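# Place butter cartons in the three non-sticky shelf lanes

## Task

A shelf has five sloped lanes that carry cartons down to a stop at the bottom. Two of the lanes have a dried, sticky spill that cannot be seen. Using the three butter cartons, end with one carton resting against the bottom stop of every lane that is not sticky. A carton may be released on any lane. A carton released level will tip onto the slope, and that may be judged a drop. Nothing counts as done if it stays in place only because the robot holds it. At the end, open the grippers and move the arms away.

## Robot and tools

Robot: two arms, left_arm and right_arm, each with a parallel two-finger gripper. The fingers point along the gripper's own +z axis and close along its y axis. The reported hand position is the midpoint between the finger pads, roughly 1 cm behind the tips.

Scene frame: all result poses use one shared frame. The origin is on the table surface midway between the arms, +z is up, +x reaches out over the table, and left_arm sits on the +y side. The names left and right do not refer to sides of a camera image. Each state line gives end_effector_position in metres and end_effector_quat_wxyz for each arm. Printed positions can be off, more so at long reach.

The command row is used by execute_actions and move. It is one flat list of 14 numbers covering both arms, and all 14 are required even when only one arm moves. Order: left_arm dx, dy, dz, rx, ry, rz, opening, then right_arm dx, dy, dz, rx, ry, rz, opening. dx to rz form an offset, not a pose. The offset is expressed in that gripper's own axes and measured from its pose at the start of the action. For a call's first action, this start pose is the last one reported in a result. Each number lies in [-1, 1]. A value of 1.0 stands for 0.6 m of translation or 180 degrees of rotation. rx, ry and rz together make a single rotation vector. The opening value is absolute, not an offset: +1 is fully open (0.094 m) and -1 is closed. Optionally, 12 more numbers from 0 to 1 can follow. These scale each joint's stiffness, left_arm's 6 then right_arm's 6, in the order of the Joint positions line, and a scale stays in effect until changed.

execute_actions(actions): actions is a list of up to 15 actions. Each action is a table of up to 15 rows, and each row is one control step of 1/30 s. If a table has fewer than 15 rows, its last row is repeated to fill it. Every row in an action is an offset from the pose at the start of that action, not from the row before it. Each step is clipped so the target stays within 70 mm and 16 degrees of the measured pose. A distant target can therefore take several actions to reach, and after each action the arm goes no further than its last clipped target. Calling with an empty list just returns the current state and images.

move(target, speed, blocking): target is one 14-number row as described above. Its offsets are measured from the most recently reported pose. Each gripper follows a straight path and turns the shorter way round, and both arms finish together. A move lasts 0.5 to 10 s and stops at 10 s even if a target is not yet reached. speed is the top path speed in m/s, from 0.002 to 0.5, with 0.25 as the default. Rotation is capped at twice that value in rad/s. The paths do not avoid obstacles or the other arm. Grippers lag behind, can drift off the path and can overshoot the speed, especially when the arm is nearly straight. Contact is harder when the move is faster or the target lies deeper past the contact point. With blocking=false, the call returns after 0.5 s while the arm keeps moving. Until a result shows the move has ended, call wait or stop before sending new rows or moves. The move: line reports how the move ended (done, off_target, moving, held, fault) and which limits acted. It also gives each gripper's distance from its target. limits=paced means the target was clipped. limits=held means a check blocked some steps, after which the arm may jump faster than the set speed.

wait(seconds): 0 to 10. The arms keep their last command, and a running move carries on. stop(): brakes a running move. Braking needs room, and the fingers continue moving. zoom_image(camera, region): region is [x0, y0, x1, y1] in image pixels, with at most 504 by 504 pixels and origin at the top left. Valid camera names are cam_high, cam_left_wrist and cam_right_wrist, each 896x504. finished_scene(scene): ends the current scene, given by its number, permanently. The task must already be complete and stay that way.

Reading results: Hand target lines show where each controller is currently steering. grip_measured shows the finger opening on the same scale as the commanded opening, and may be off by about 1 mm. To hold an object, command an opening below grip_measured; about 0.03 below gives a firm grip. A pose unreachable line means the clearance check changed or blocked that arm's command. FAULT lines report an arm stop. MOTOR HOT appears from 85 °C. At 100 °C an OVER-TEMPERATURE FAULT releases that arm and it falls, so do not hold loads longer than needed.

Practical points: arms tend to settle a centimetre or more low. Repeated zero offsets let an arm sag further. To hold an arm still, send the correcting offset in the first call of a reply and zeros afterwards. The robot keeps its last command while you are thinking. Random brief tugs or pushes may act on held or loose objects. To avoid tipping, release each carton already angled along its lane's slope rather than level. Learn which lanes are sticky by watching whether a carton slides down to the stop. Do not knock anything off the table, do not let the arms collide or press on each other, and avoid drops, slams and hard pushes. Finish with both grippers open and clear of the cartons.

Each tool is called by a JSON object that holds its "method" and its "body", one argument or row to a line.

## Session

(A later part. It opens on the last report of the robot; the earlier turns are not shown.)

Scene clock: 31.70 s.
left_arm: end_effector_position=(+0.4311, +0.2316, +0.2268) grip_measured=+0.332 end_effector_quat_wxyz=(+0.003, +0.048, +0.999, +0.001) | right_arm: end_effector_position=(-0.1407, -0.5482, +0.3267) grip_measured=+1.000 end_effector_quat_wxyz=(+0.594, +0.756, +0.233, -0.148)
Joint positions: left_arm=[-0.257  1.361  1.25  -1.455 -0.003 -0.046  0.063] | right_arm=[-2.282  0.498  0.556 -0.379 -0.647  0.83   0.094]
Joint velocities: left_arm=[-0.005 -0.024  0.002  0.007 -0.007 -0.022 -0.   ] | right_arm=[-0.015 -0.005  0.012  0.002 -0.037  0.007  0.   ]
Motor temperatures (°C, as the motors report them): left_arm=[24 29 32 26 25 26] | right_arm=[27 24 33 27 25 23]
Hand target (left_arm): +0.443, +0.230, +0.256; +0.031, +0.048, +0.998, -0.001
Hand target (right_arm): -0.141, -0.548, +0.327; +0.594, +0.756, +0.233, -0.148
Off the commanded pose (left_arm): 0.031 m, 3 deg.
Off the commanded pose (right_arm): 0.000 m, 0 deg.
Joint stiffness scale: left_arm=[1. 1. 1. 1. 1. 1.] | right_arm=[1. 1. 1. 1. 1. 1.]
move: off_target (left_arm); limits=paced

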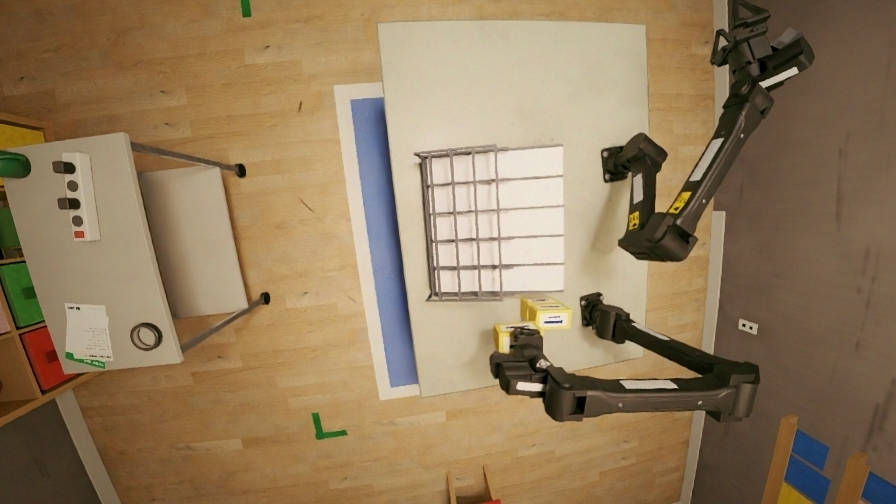

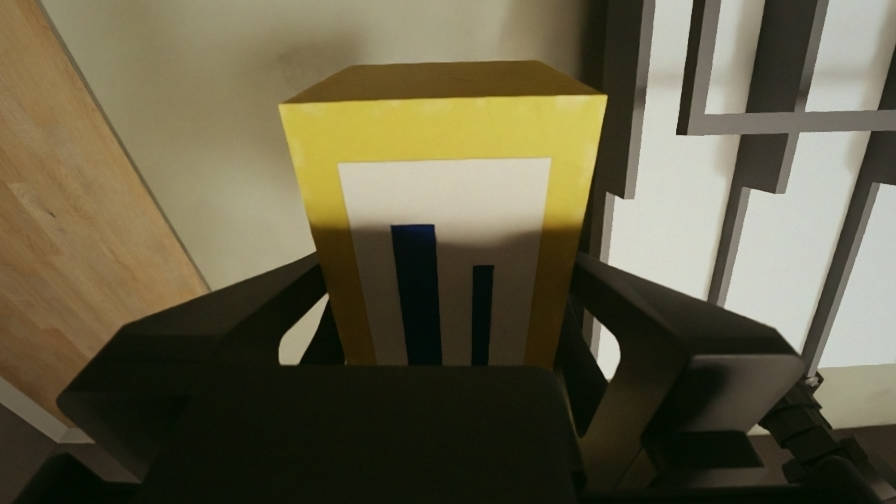

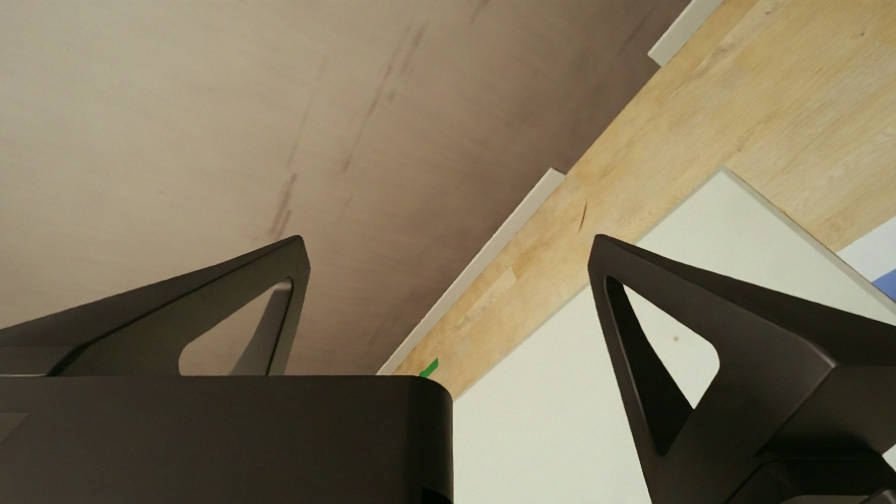

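{"method": "move", "body": {
  "target": [0.15,0,-0.07,0,0,0,0.29,0,0,0,0,0,0,1]
}}

{"method": "move", "body": {
  "target": [0,-0.245,-0.03,0,0.07,0,0.29,0,0,0,0,0,0,1]
}}

Scene clock: 34.83 s.
left_arm: end_effector_position=(+0.3451, +0.2433, +0.2670) grip_measured=+0.332 end_effector_quat_wxyz=(+0.005, +0.049, +0.999, +0.001) | right_arm: end_effector_position=(-0.1407, -0.5482, +0.3267) grip_measured=+1.000 end_effector_quat_wxyz=(+0.594, +0.756, +0.233, -0.148)
Joint positions: left_arm=[-0.259  1.124  1.154 -1.591 -0.003 -0.046  0.063] | right_arm=[-2.282  0.498  0.556 -0.379 -0.647  0.83   0.094]
Joint velocities: left_arm=[-0.015 -0.015  0.002  0.002 -0.007 -0.022  0.   ] | right_arm=[-0.015 -0.024 -0.007 -0.012 -0.037 -0.007  0.   ]
Motor temperatures (°C, as the motors report them): left_arm=[24 29 33 26 25 26] | right_arm=[27 24 33 27 25 23]
Hand target (left_arm): +0.342, +0.240, +0.270; +0.002, +0.048, +0.999, +0.001
Hand target (right_arm): -0.141, -0.548, +0.327; +0.594, +0.756, +0.233, -0.148
Off the commanded pose (left_arm): 0.005 m, 0 deg.
Off the commanded pose (right_arm): 0.000 m, 0 deg.
Joint stiffness scale: left_arm=[1. 1. 1. 1. 1. 1.] | right_arm=[1. 1. 1. 1. 1. 1.]
move: done

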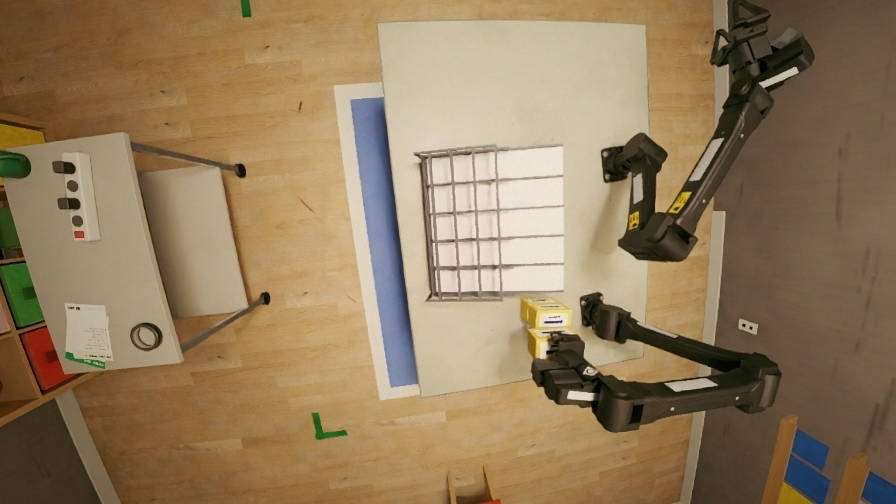

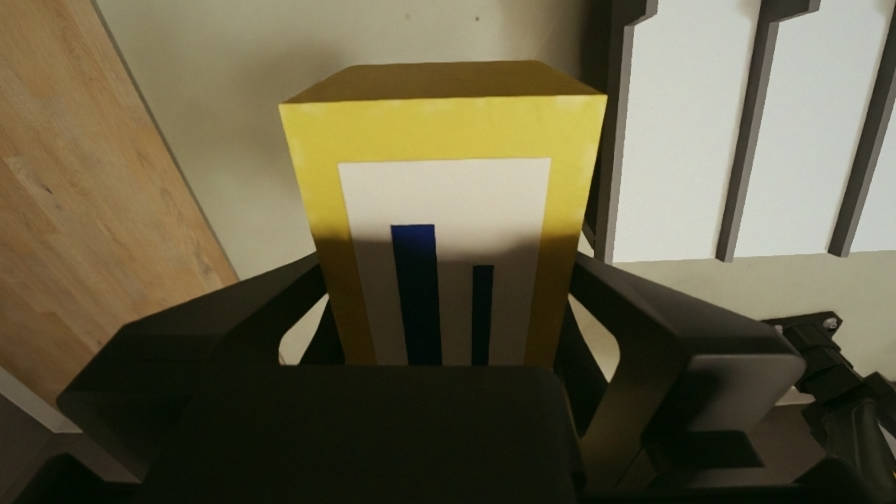

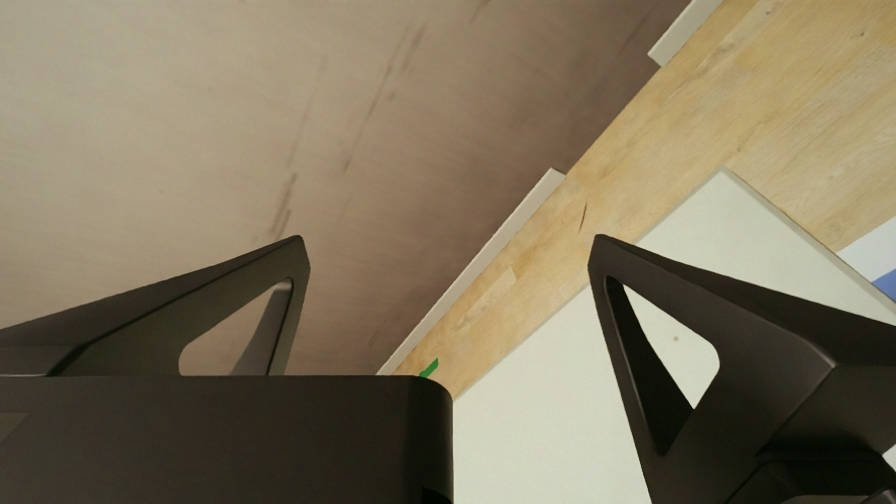

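Scene clock: 36.03 s.
left_arm: end_effector_position=(+0.3191, +0.1004, +0.2585) grip_measured=+0.332 end_effector_quat_wxyz=(-0.074, +0.058, +0.995, -0.011) | right_arm: end_effector_position=(-0.1407, -0.5482, +0.3267) grip_measured=+1.000 end_effector_quat_wxyz=(+0.594, +0.756, +0.233, -0.148)
Joint positions: left_arm=[-0.664  1.283  1.254 -1.663  0.089 -0.428  0.063] | right_arm=[-2.282  0.498  0.556 -0.379 -0.647  0.83   0.094]
Joint velocities: left_arm=[-0.015 -0.005 -0.022 -0.002 -0.051  0.007 -0.   ] | right_arm=[-0.005 -0.005 -0.002  0.012 -0.022 -0.037  0.   ]
Motor temperatures (°C, as the motors report them): left_arm=[24 29 33 26 25 26] | right_arm=[27 24 33 27 25 23]
Hand target (left_arm): +0.329, +0.095, +0.283; -0.055, +0.048, +0.997, -0.021
Hand target (right_arm): -0.141, -0.548, +0.327; +0.594, +0.756, +0.233, -0.148
Off the commanded pose (left_arm): 0.029 m, 4 deg.
Off the commanded pose (right_arm): 0.000 m, 0 deg.
Joint stiffness scale: left_arm=[1. 1. 1. 1. 1. 1.] | right_arm=[1. 1. 1. 1. 1. 1.]
joint sent to its limit (left arm) — the command would take joint 4 (wrist pitch) past its lower limit, so that joint was sent only as far as its limit.
move: off_target (left_arm)

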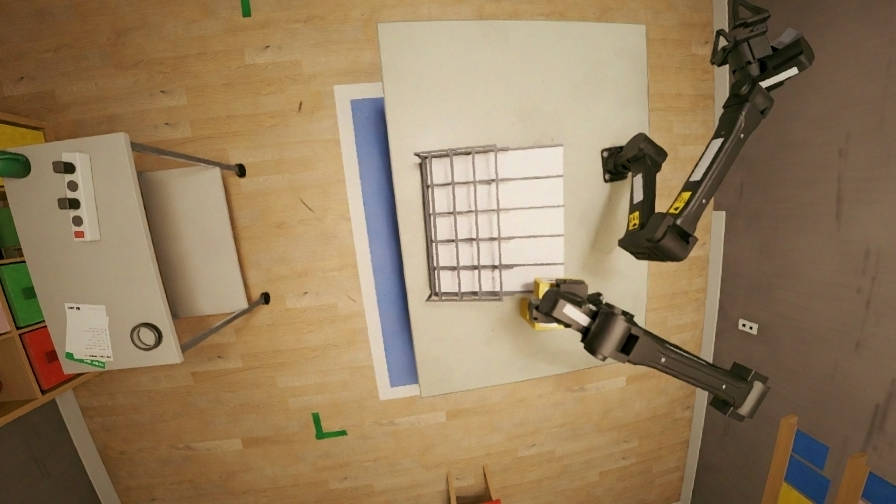

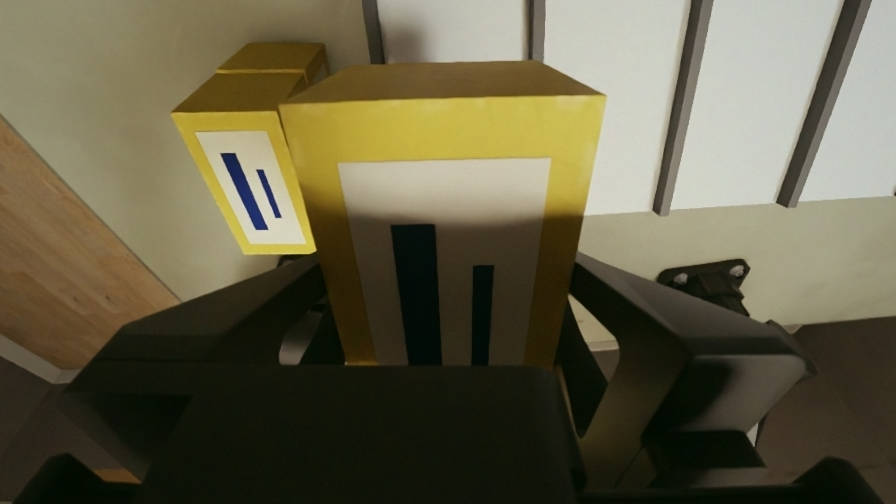

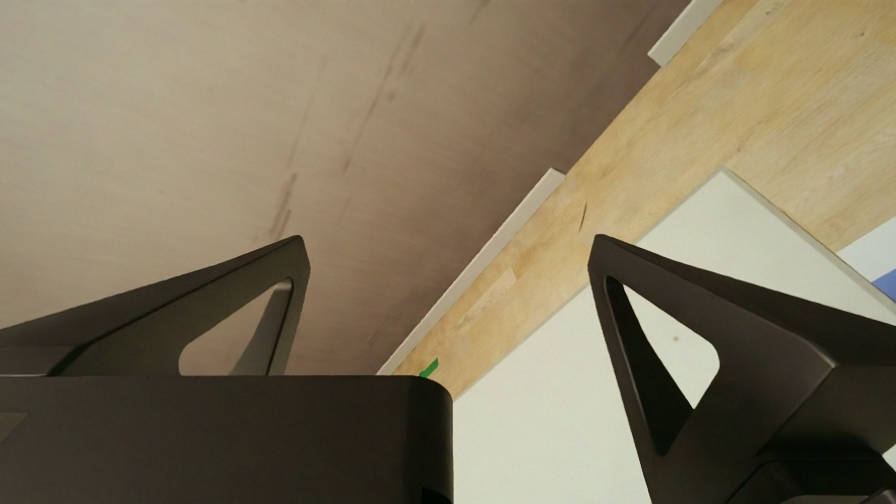

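{"method": "move", "body": {
  "target": [-0.06,-0.01,0.085,-0.006,0.03,-0.012,0.29,0,0,0,0,0,0,1],
  "speed": 0.12
}}

Scene clock: 41.67 s.
left_arm: end_effector_position=(+0.3427, +0.0882, +0.1979) grip_measured=+0.332 end_effector_quat_wxyz=(-0.130, +0.047, +0.990, +0.011) | right_arm: end_effector_position=(-0.1407, -0.5482, +0.3267) grip_measured=+1.000 end_effector_quat_wxyz=(+0.594, +0.756, +0.233, -0.148)
Joint positions: left_arm=[-0.652  1.447  1.239 -1.603  0.102 -0.431  0.063] | right_arm=[-2.282  0.498  0.556 -0.379 -0.647  0.83   0.094]
Joint velocities: left_arm=[-0.015 -0.005 -0.007 -0.002 -0.022 -0.007  0.001] | right_arm=[-0.005 -0.015 -0.007 -0.002  0.022 -0.066  0.   ]
Motor temperatures (°C, as the motors report them): left_arm=[24 29 34 26 25 26] | right_arm=[27 24 33 27 25 23]
Hand target (left_arm): +0.346, +0.090, +0.202; -0.121, +0.041, +0.992, +0.003
Hand target (right_arm): -0.141, -0.548, +0.327; +0.594, +0.756, +0.233, -0.148
Off the commanded pose (left_arm): 0.006 m, 2 deg.
Off the commanded pose (right_arm): 0.000 m, 0 deg.
Joint stiffness scale: left_arm=[1. 1. 1. 1. 1. 1.] | right_arm=[1. 1. 1. 1. 1. 1.]
move: done

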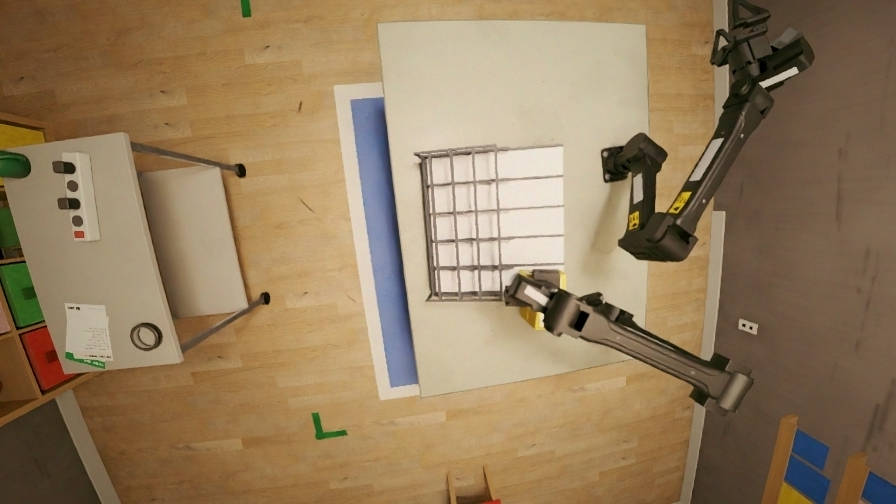

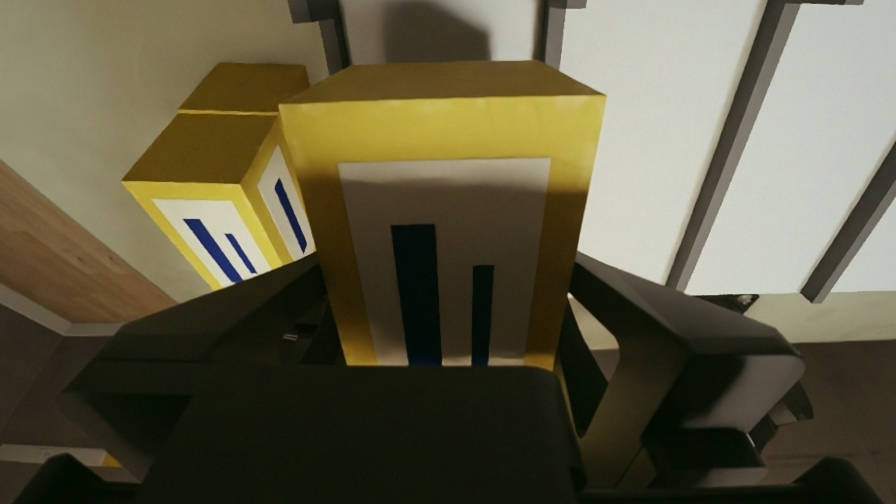

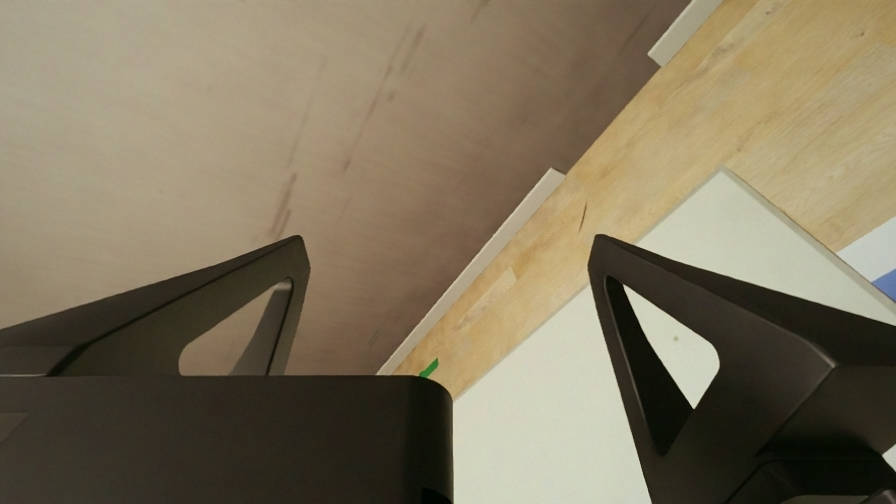

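Well centred, tilt ≈18°. Descend.

{"method": "move", "body": {
  "target": [-0.008,0,0.05,0,0,0,0.29,0,0,0,0,0,0,1],
  "speed": 0.03
}}

Scene clock: 45.17 s.
left_arm: end_effector_position=(+0.3380, +0.0910, +0.1687) grip_measured=+0.332 end_effector_quat_wxyz=(-0.134, +0.047, +0.990, +0.013) | right_arm: end_effector_position=(-0.1407, -0.5482, +0.3267) grip_measured=+1.000 end_effector_quat_wxyz=(+0.594, +0.756, +0.233, -0.148)
Joint positions: left_arm=[-0.652  1.458  1.17  -1.532  0.102 -0.431  0.063] | right_arm=[-2.282  0.498  0.556 -0.379 -0.647  0.83   0.094]
Joint velocities: left_arm=[-0.024 -0.005 -0.012 -0.007 -0.066 -0.037 -0.001] | right_arm=[-0.005  0.005  0.007  0.007 -0.007  0.051  0.   ]
Motor temperatures (°C, as the motors report them): left_arm=[24 29 34 26 25 26] | right_arm=[27 24 33 27 25 23]
Hand target (left_arm): +0.339, +0.089, +0.168; -0.130, +0.047, +0.990, +0.011
Hand target (right_arm): -0.141, -0.548, +0.327; +0.594, +0.756, +0.233, -0.148
Off the commanded pose (left_arm): 0.003 m, 1 deg.
Off the commanded pose (right_arm): 0.000 m, 0 deg.
Joint stiffness scale: left_arm=[1. 1. 1. 1. 1. 1.] | right_arm=[1. 1. 1. 1. 1. 1.]
move: done

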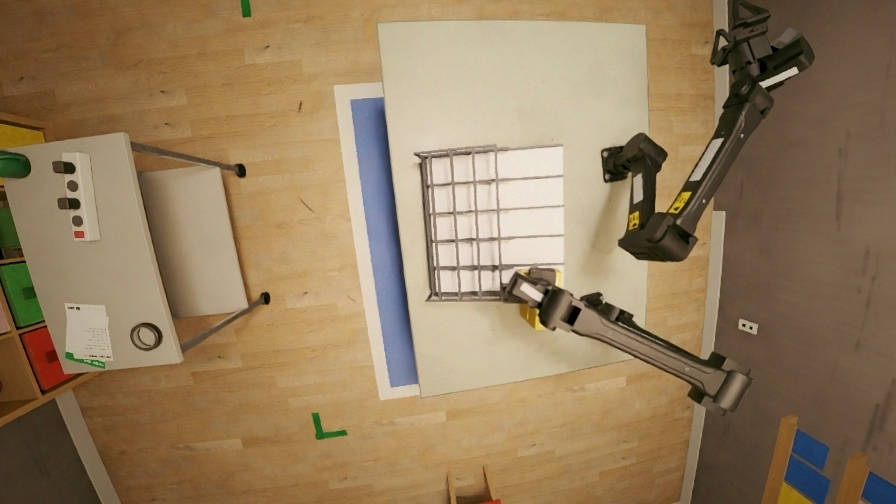

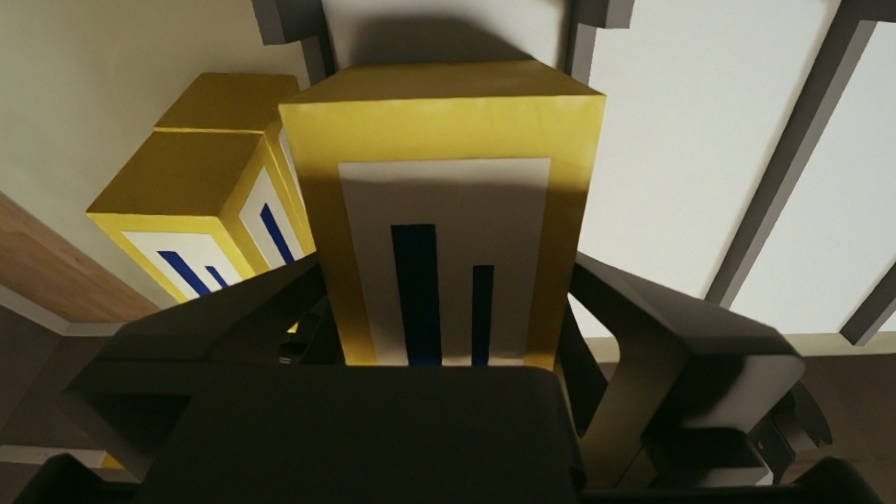

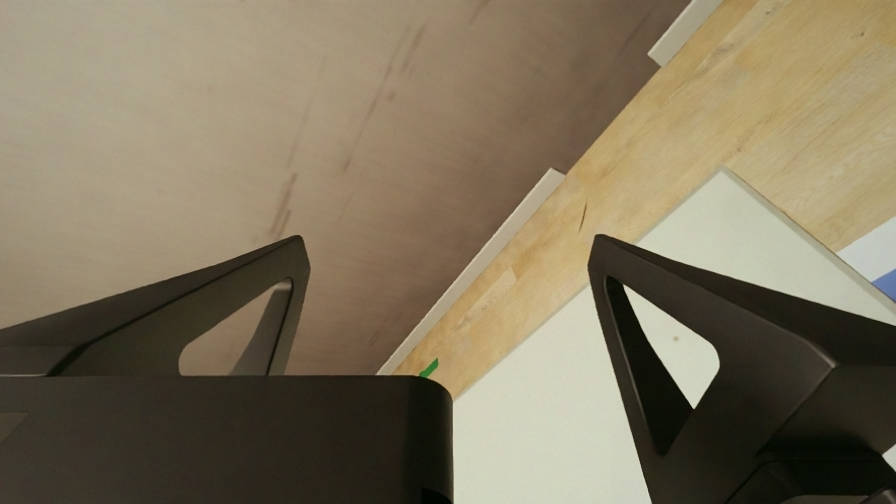

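No contact yet; a bit more.

{"method": "move", "body": {
  "target": [0,-0.004,0.018,0,0,0,0.29,0,0,0,0,0,0,1],
  "speed": 0.02
}}

Scene clock: 47.80 s.
left_arm: end_effector_position=(+0.3402, +0.0897, +0.1655) grip_measured=+0.332 end_effector_quat_wxyz=(-0.128, +0.047, +0.991, +0.010) | right_arm: end_effector_position=(-0.1407, -0.5482, +0.3267) grip_measured=+1.000 end_effector_quat_wxyz=(+0.594, +0.756, +0.233, -0.148)
Joint positions: left_arm=[-0.652  1.458  1.164 -1.512  0.102 -0.431  0.063] | right_arm=[-2.282  0.498  0.556 -0.379 -0.647  0.83   0.094]
Joint velocities: left_arm=[ 0.015  0.005  0.007 -0.007  0.007  0.007  0.   ] | right_arm=[-0.005 -0.005  0.002 -0.007 -0.066 -0.007  0.   ]
Motor temperatures (°C, as the motors report them): left_arm=[24 29 33 26 25 26] | right_arm=[27 24 33 27 25 23]
Hand target (left_arm): +0.335, +0.089, +0.158; -0.134, +0.047, +0.990, +0.013
Hand target (right_arm): -0.141, -0.548, +0.327; +0.594, +0.756, +0.233, -0.148
Off the commanded pose (left_arm): 0.009 m, 1 deg.
Off the commanded pose (right_arm): 0.000 m, 0 deg.
Joint stiffness scale: left_arm=[1. 1. 1. 1. 1. 1.] | right_arm=[1. 1. 1. 1. 1. 1.]
move: done

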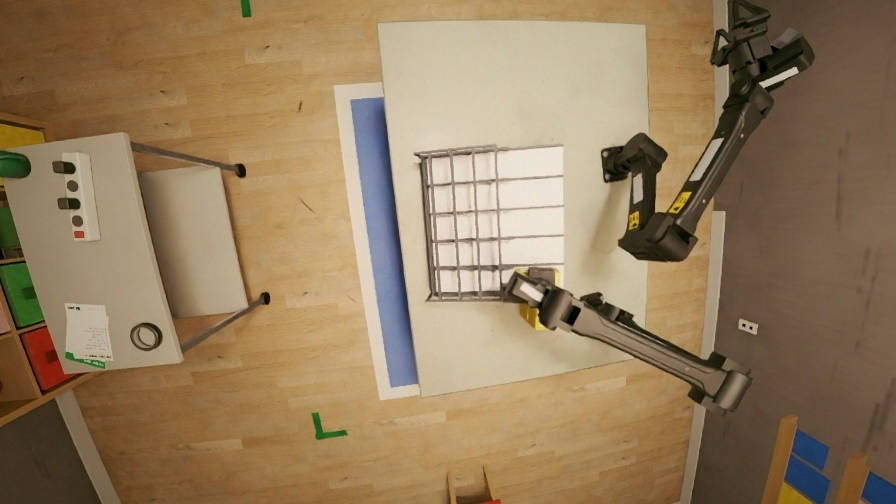

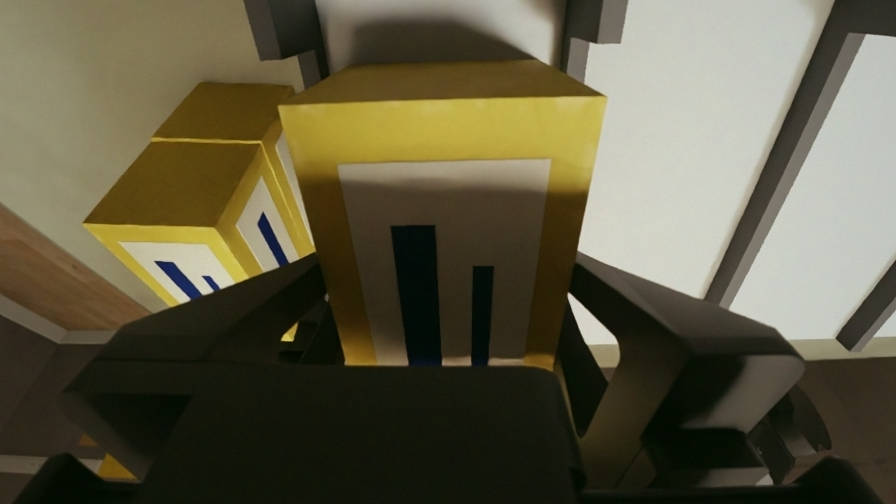

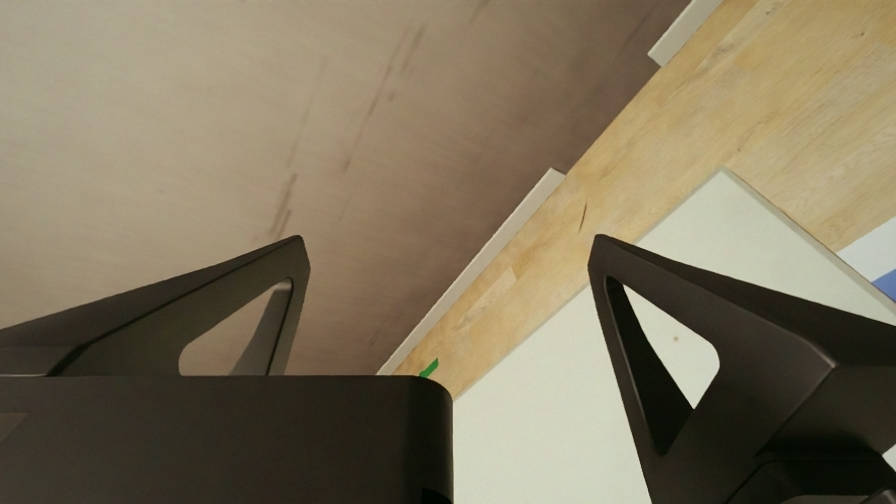

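{"method": "execute_actions", "body": {
  "actions": [
    [[0,0,0,0,0,0,0.65,0,0,0,0,0,0,1]],
    [[0,0,0,0,0,0,0.65,0,0,0,0,0,0,1]],
    [[0,0,0,0,0,0,0.65,0,0,0,0,0,0,1]]
  ]
}}

Scene clock: 55.57 s.
left_arm: end_effector_position=(+0.3402, +0.0897, +0.1655) grip_measured=+0.648 end_effector_quat_wxyz=(-0.128, +0.047, +0.991, +0.010) | right_arm: end_effector_position=(-0.1407, -0.5482, +0.3267) grip_measured=+1.000 end_effector_quat_wxyz=(+0.594, +0.756, +0.233, -0.148)
Joint positions: left_arm=[-0.652  1.458  1.164 -1.512  0.102 -0.431  0.077] | right_arm=[-2.282  0.498  0.556 -0.379 -0.647  0.83   0.094]
Joint velocities: left_arm=[-0.005 -0.005  0.002 -0.012  0.051  0.007 -0.001] | right_arm=[-0.005  0.005 -0.002 -0.007  0.022  0.081  0.   ]
Motor temperatures (°C, as the motors report them): left_arm=[24 29 33 26 25 26] | right_arm=[27 24 33 27 25 23]
Hand target (left_arm): +0.340, +0.090, +0.166; -0.128, +0.047, +0.991, +0.010
Hand target (right_arm): -0.141, -0.548, +0.327; +0.594, +0.756, +0.233, -0.148
Off the commanded pose (left_arm): 0.000 m, 0 deg.
Off the commanded pose (right_arm): 0.000 m, 0 deg.
Joint stiffness scale: left_arm=[1. 1. 1. 1. 1. 1.] | right_arm=[1. 1. 1. 1. 1. 1.]

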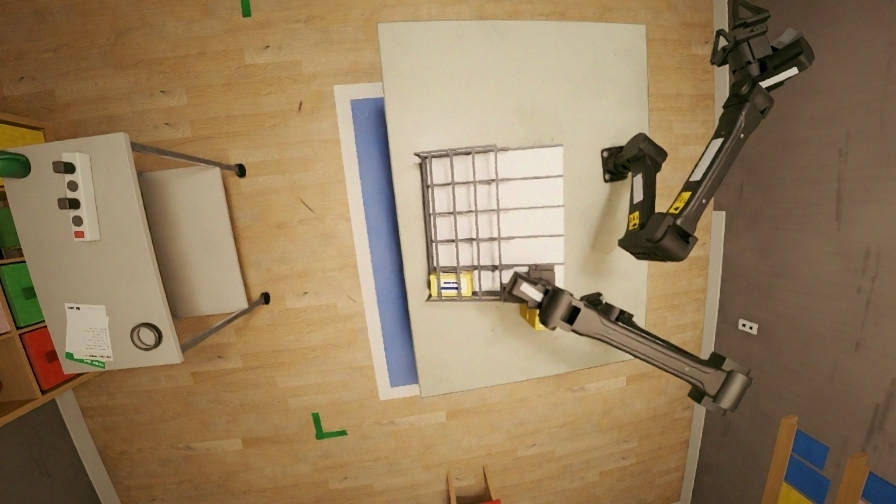

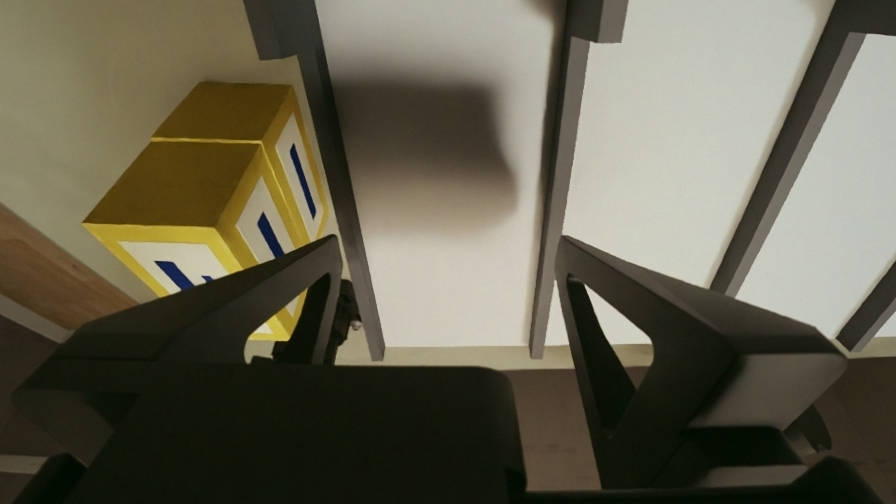

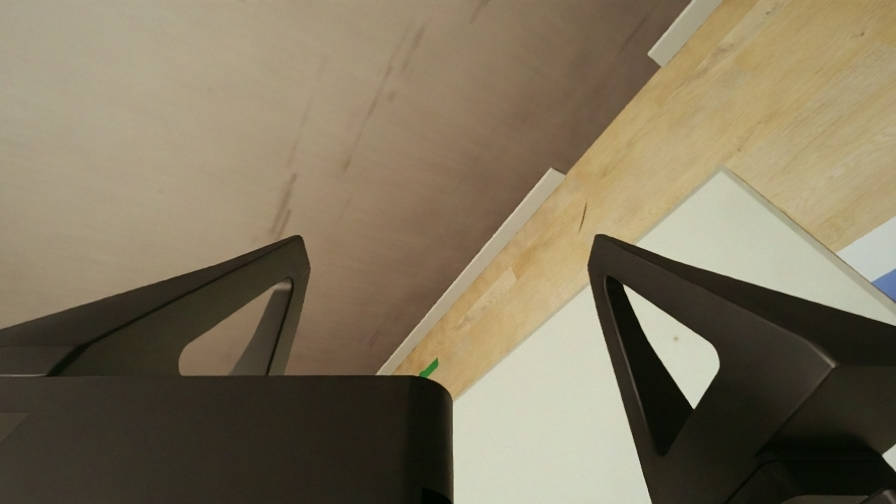

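{"method": "move", "body": {
  "target": [0,0,-0.12,0.006,-0.105,0,1,0,0,0,0,0,0,1]
}}

{"method": "move", "body": {
  "target": [0.11,0.22,0.06,0,0,0,1,0,0,0,0,0,0,1]
}}

Scene clock: 59.33 s.
left_arm: end_effector_position=(+0.3502, +0.0969, +0.2275) grip_measured=+1.000 end_effector_quat_wxyz=(+0.018, +0.051, +0.999, +0.002) | right_arm: end_effector_position=(-0.1407, -0.5482, +0.3267) grip_measured=+1.000 end_effector_quat_wxyz=(+0.594, +0.756, +0.233, -0.148)
Joint positions: left_arm=[-0.679  1.266  1.164 -1.44  -0.02  -0.464  0.094] | right_arm=[-2.282  0.498  0.556 -0.379 -0.647  0.83   0.094]
Joint velocities: left_arm=[ 0.005 -0.015  0.007 -0.022 -0.037 -0.11   0.   ] | right_arm=[-0.005 -0.005  0.002 -0.017 -0.022  0.007  0.   ]
Motor temperatures (°C, as the motors report them): left_arm=[24 29 33 26 25 26] | right_arm=[27 24 33 27 25 23]
Hand target (left_arm): +0.358, +0.087, +0.237; +0.036, +0.047, +0.998, -0.008
Hand target (right_arm): -0.141, -0.548, +0.327; +0.594, +0.756, +0.233, -0.148
Off the commanded pose (left_arm): 0.015 m, 2 deg.
Off the commanded pose (right_arm): 0.000 m, 0 deg.
Joint stiffness scale: left_arm=[1. 1. 1. 1. 1. 1.] | right_arm=[1. 1. 1. 1. 1. 1.]
move: off_target (left_arm)

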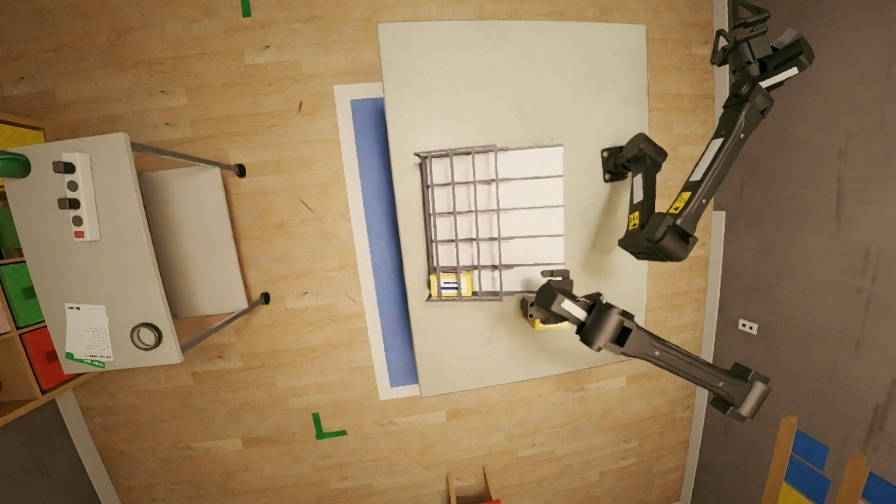

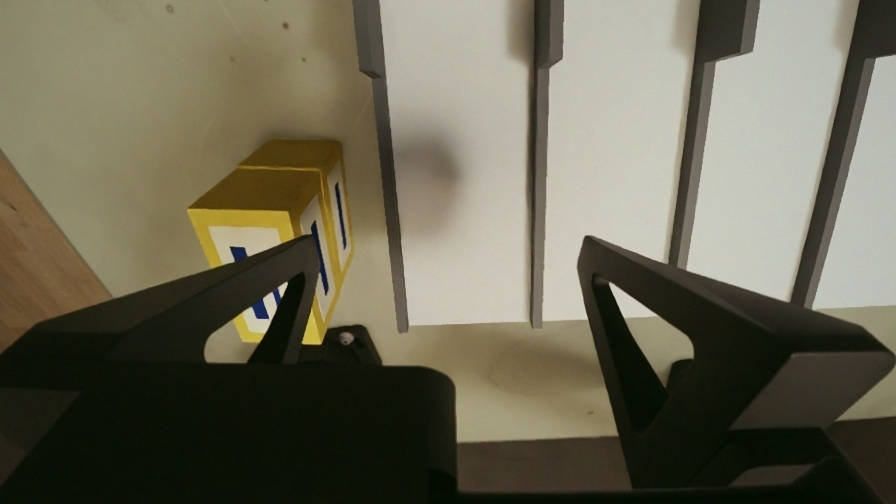

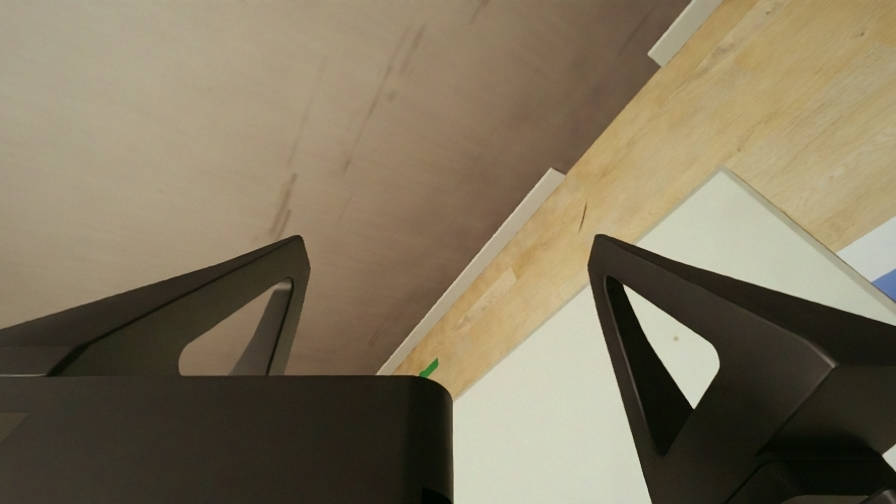

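Scene clock: 60.60 s.
left_arm: end_effector_position=(+0.2976, +0.2369, +0.1959) grip_measured=+1.000 end_effector_quat_wxyz=(+0.014, +0.042, +0.999, +0.005) | right_arm: end_effector_position=(-0.1407, -0.5482, +0.3267) grip_measured=+1.000 end_effector_quat_wxyz=(+0.594, +0.756, +0.233, -0.148)
Joint positions: left_arm=[-0.317  0.993  0.88  -1.431 -0.014 -0.119  0.094] | right_arm=[-2.282  0.498  0.556 -0.379 -0.647  0.83   0.094]
Joint velocities: left_arm=[-0.015 -0.024  0.012 -0.017 -0.022  0.037  0.   ] | right_arm=[-0.005 -0.005  0.002 -0.002 -0.037 -0.037  0.   ]
Motor temperatures (°C, as the motors report them): left_arm=[24 29 32 26 25 26] | right_arm=[27 24 33 27 25 23]
Hand target (left_arm): +0.299, +0.237, +0.191; +0.017, +0.050, +0.999, +0.003
Hand target (right_arm): -0.141, -0.548, +0.327; +0.594, +0.756, +0.233, -0.148
Off the commanded pose (left_arm): 0.007 m, 1 deg.
Off the commanded pose (right_arm): 0.000 m, 0 deg.
Joint stiffness scale: left_arm=[1. 1. 1. 1. 1. 1.] | right_arm=[1. 1. 1. 1. 1. 1.]
move: done

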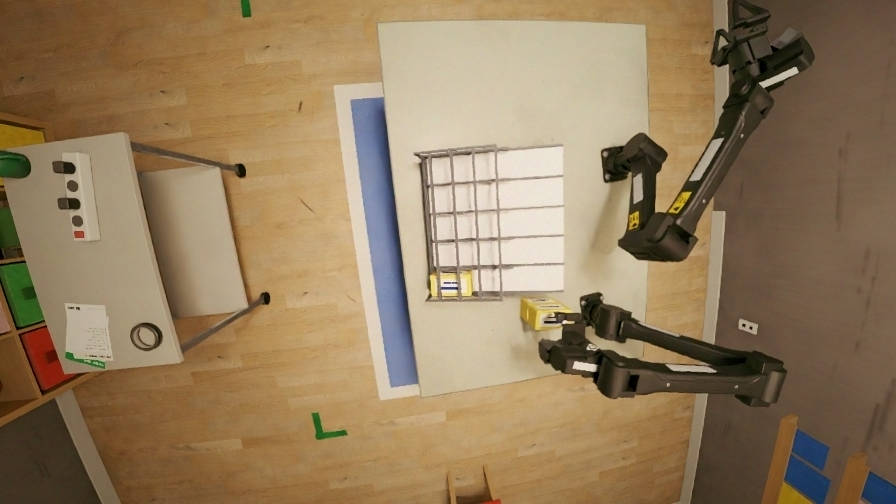

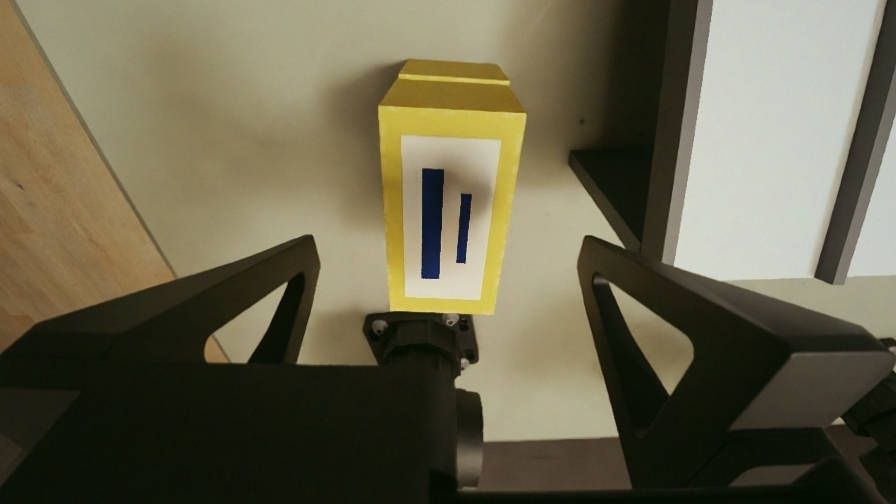

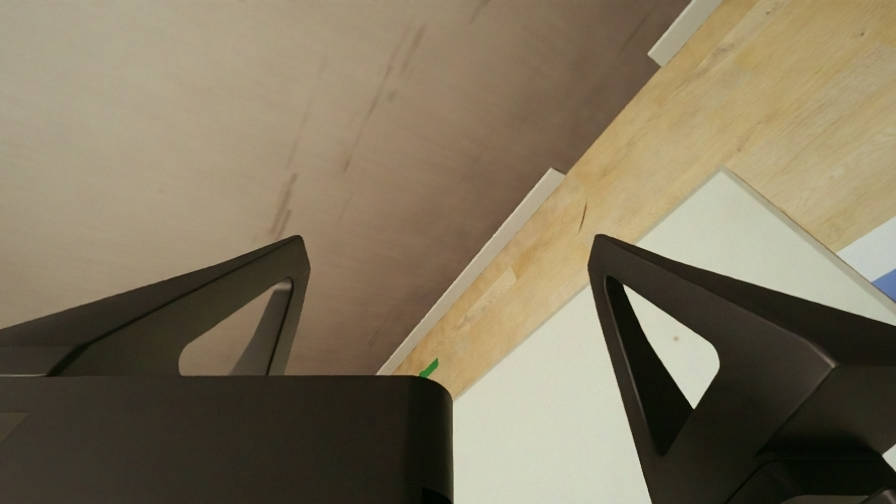

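{"method": "move", "body": {
  "target": [0.025,0,0.09,0,-0.012,0,1,0,0,0,0,0,0,1],
  "speed": 0.15
}}

Scene clock: 63.37 s.
left_arm: end_effector_position=(+0.2827, +0.2404, +0.1438) grip_measured=+1.000 end_effector_quat_wxyz=(+0.024, +0.043, +0.999, +0.004) | right_arm: end_effector_position=(-0.1407, -0.5482, +0.3267) grip_measured=+1.000 end_effector_quat_wxyz=(+0.594, +0.756, +0.233, -0.148)
Joint positions: left_arm=[-0.317  0.959  0.721 -1.286 -0.016 -0.117  0.094] | right_arm=[-2.282  0.498  0.556 -0.379 -0.647  0.83   0.094]
Joint velocities: left_arm=[ 0.005 -0.015  0.002 -0.002  0.007 -0.022  0.   ] | right_arm=[-0.005 -0.005 -0.007 -0.002 -0.037  0.007  0.   ]
Motor temperatures (°C, as the motors report them): left_arm=[24 29 32 26 25 26] | right_arm=[27 24 33 27 25 23]
Hand target (left_arm): +0.284, +0.238, +0.142; +0.033, +0.042, +0.999, +0.004
Hand target (right_arm): -0.141, -0.548, +0.327; +0.594, +0.756, +0.233, -0.148
Off the commanded pose (left_arm): 0.003 m, 1 deg.
Off the commanded pose (right_arm): 0.000 m, 0 deg.
Joint stiffness scale: left_arm=[1. 1. 1. 1. 1. 1.] | right_arm=[1. 1. 1. 1. 1. 1.]
move: done

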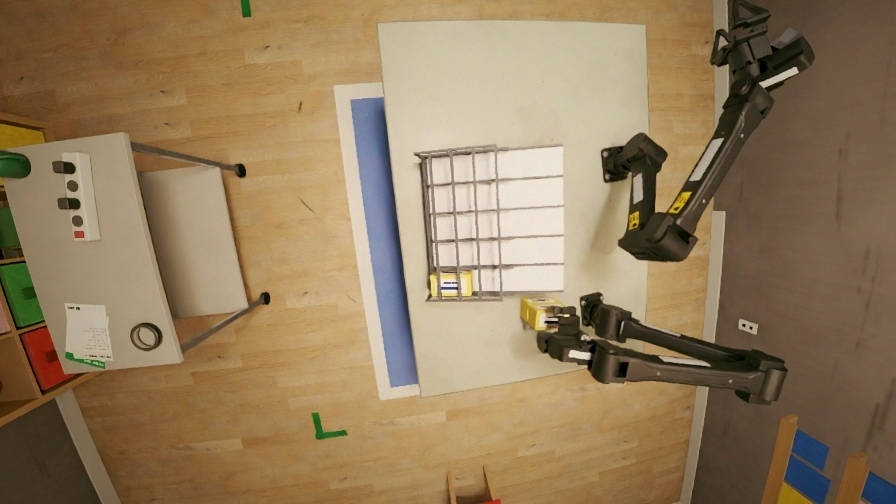

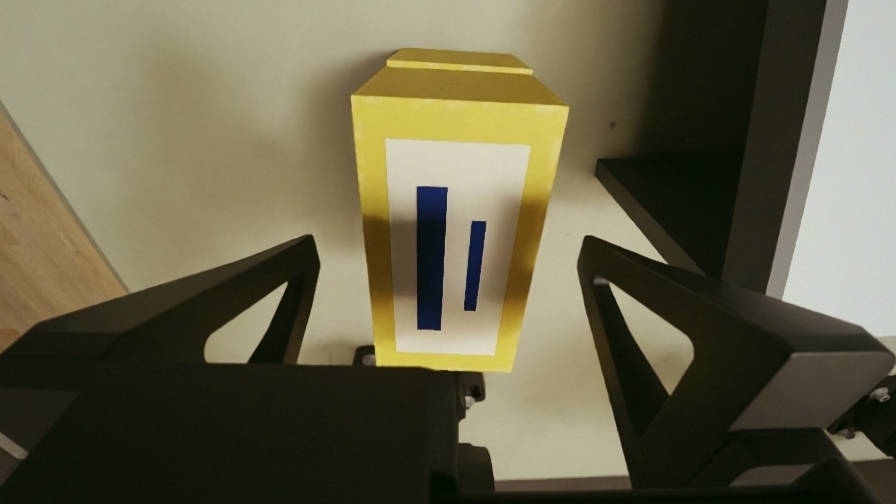

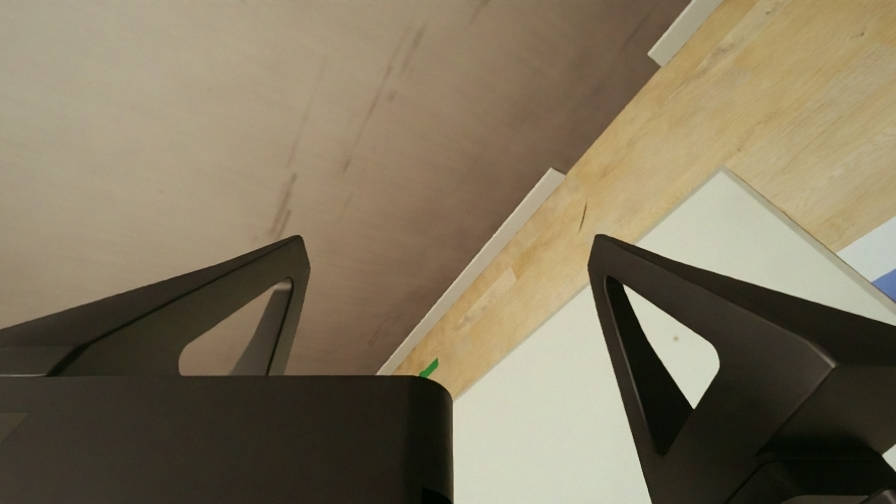

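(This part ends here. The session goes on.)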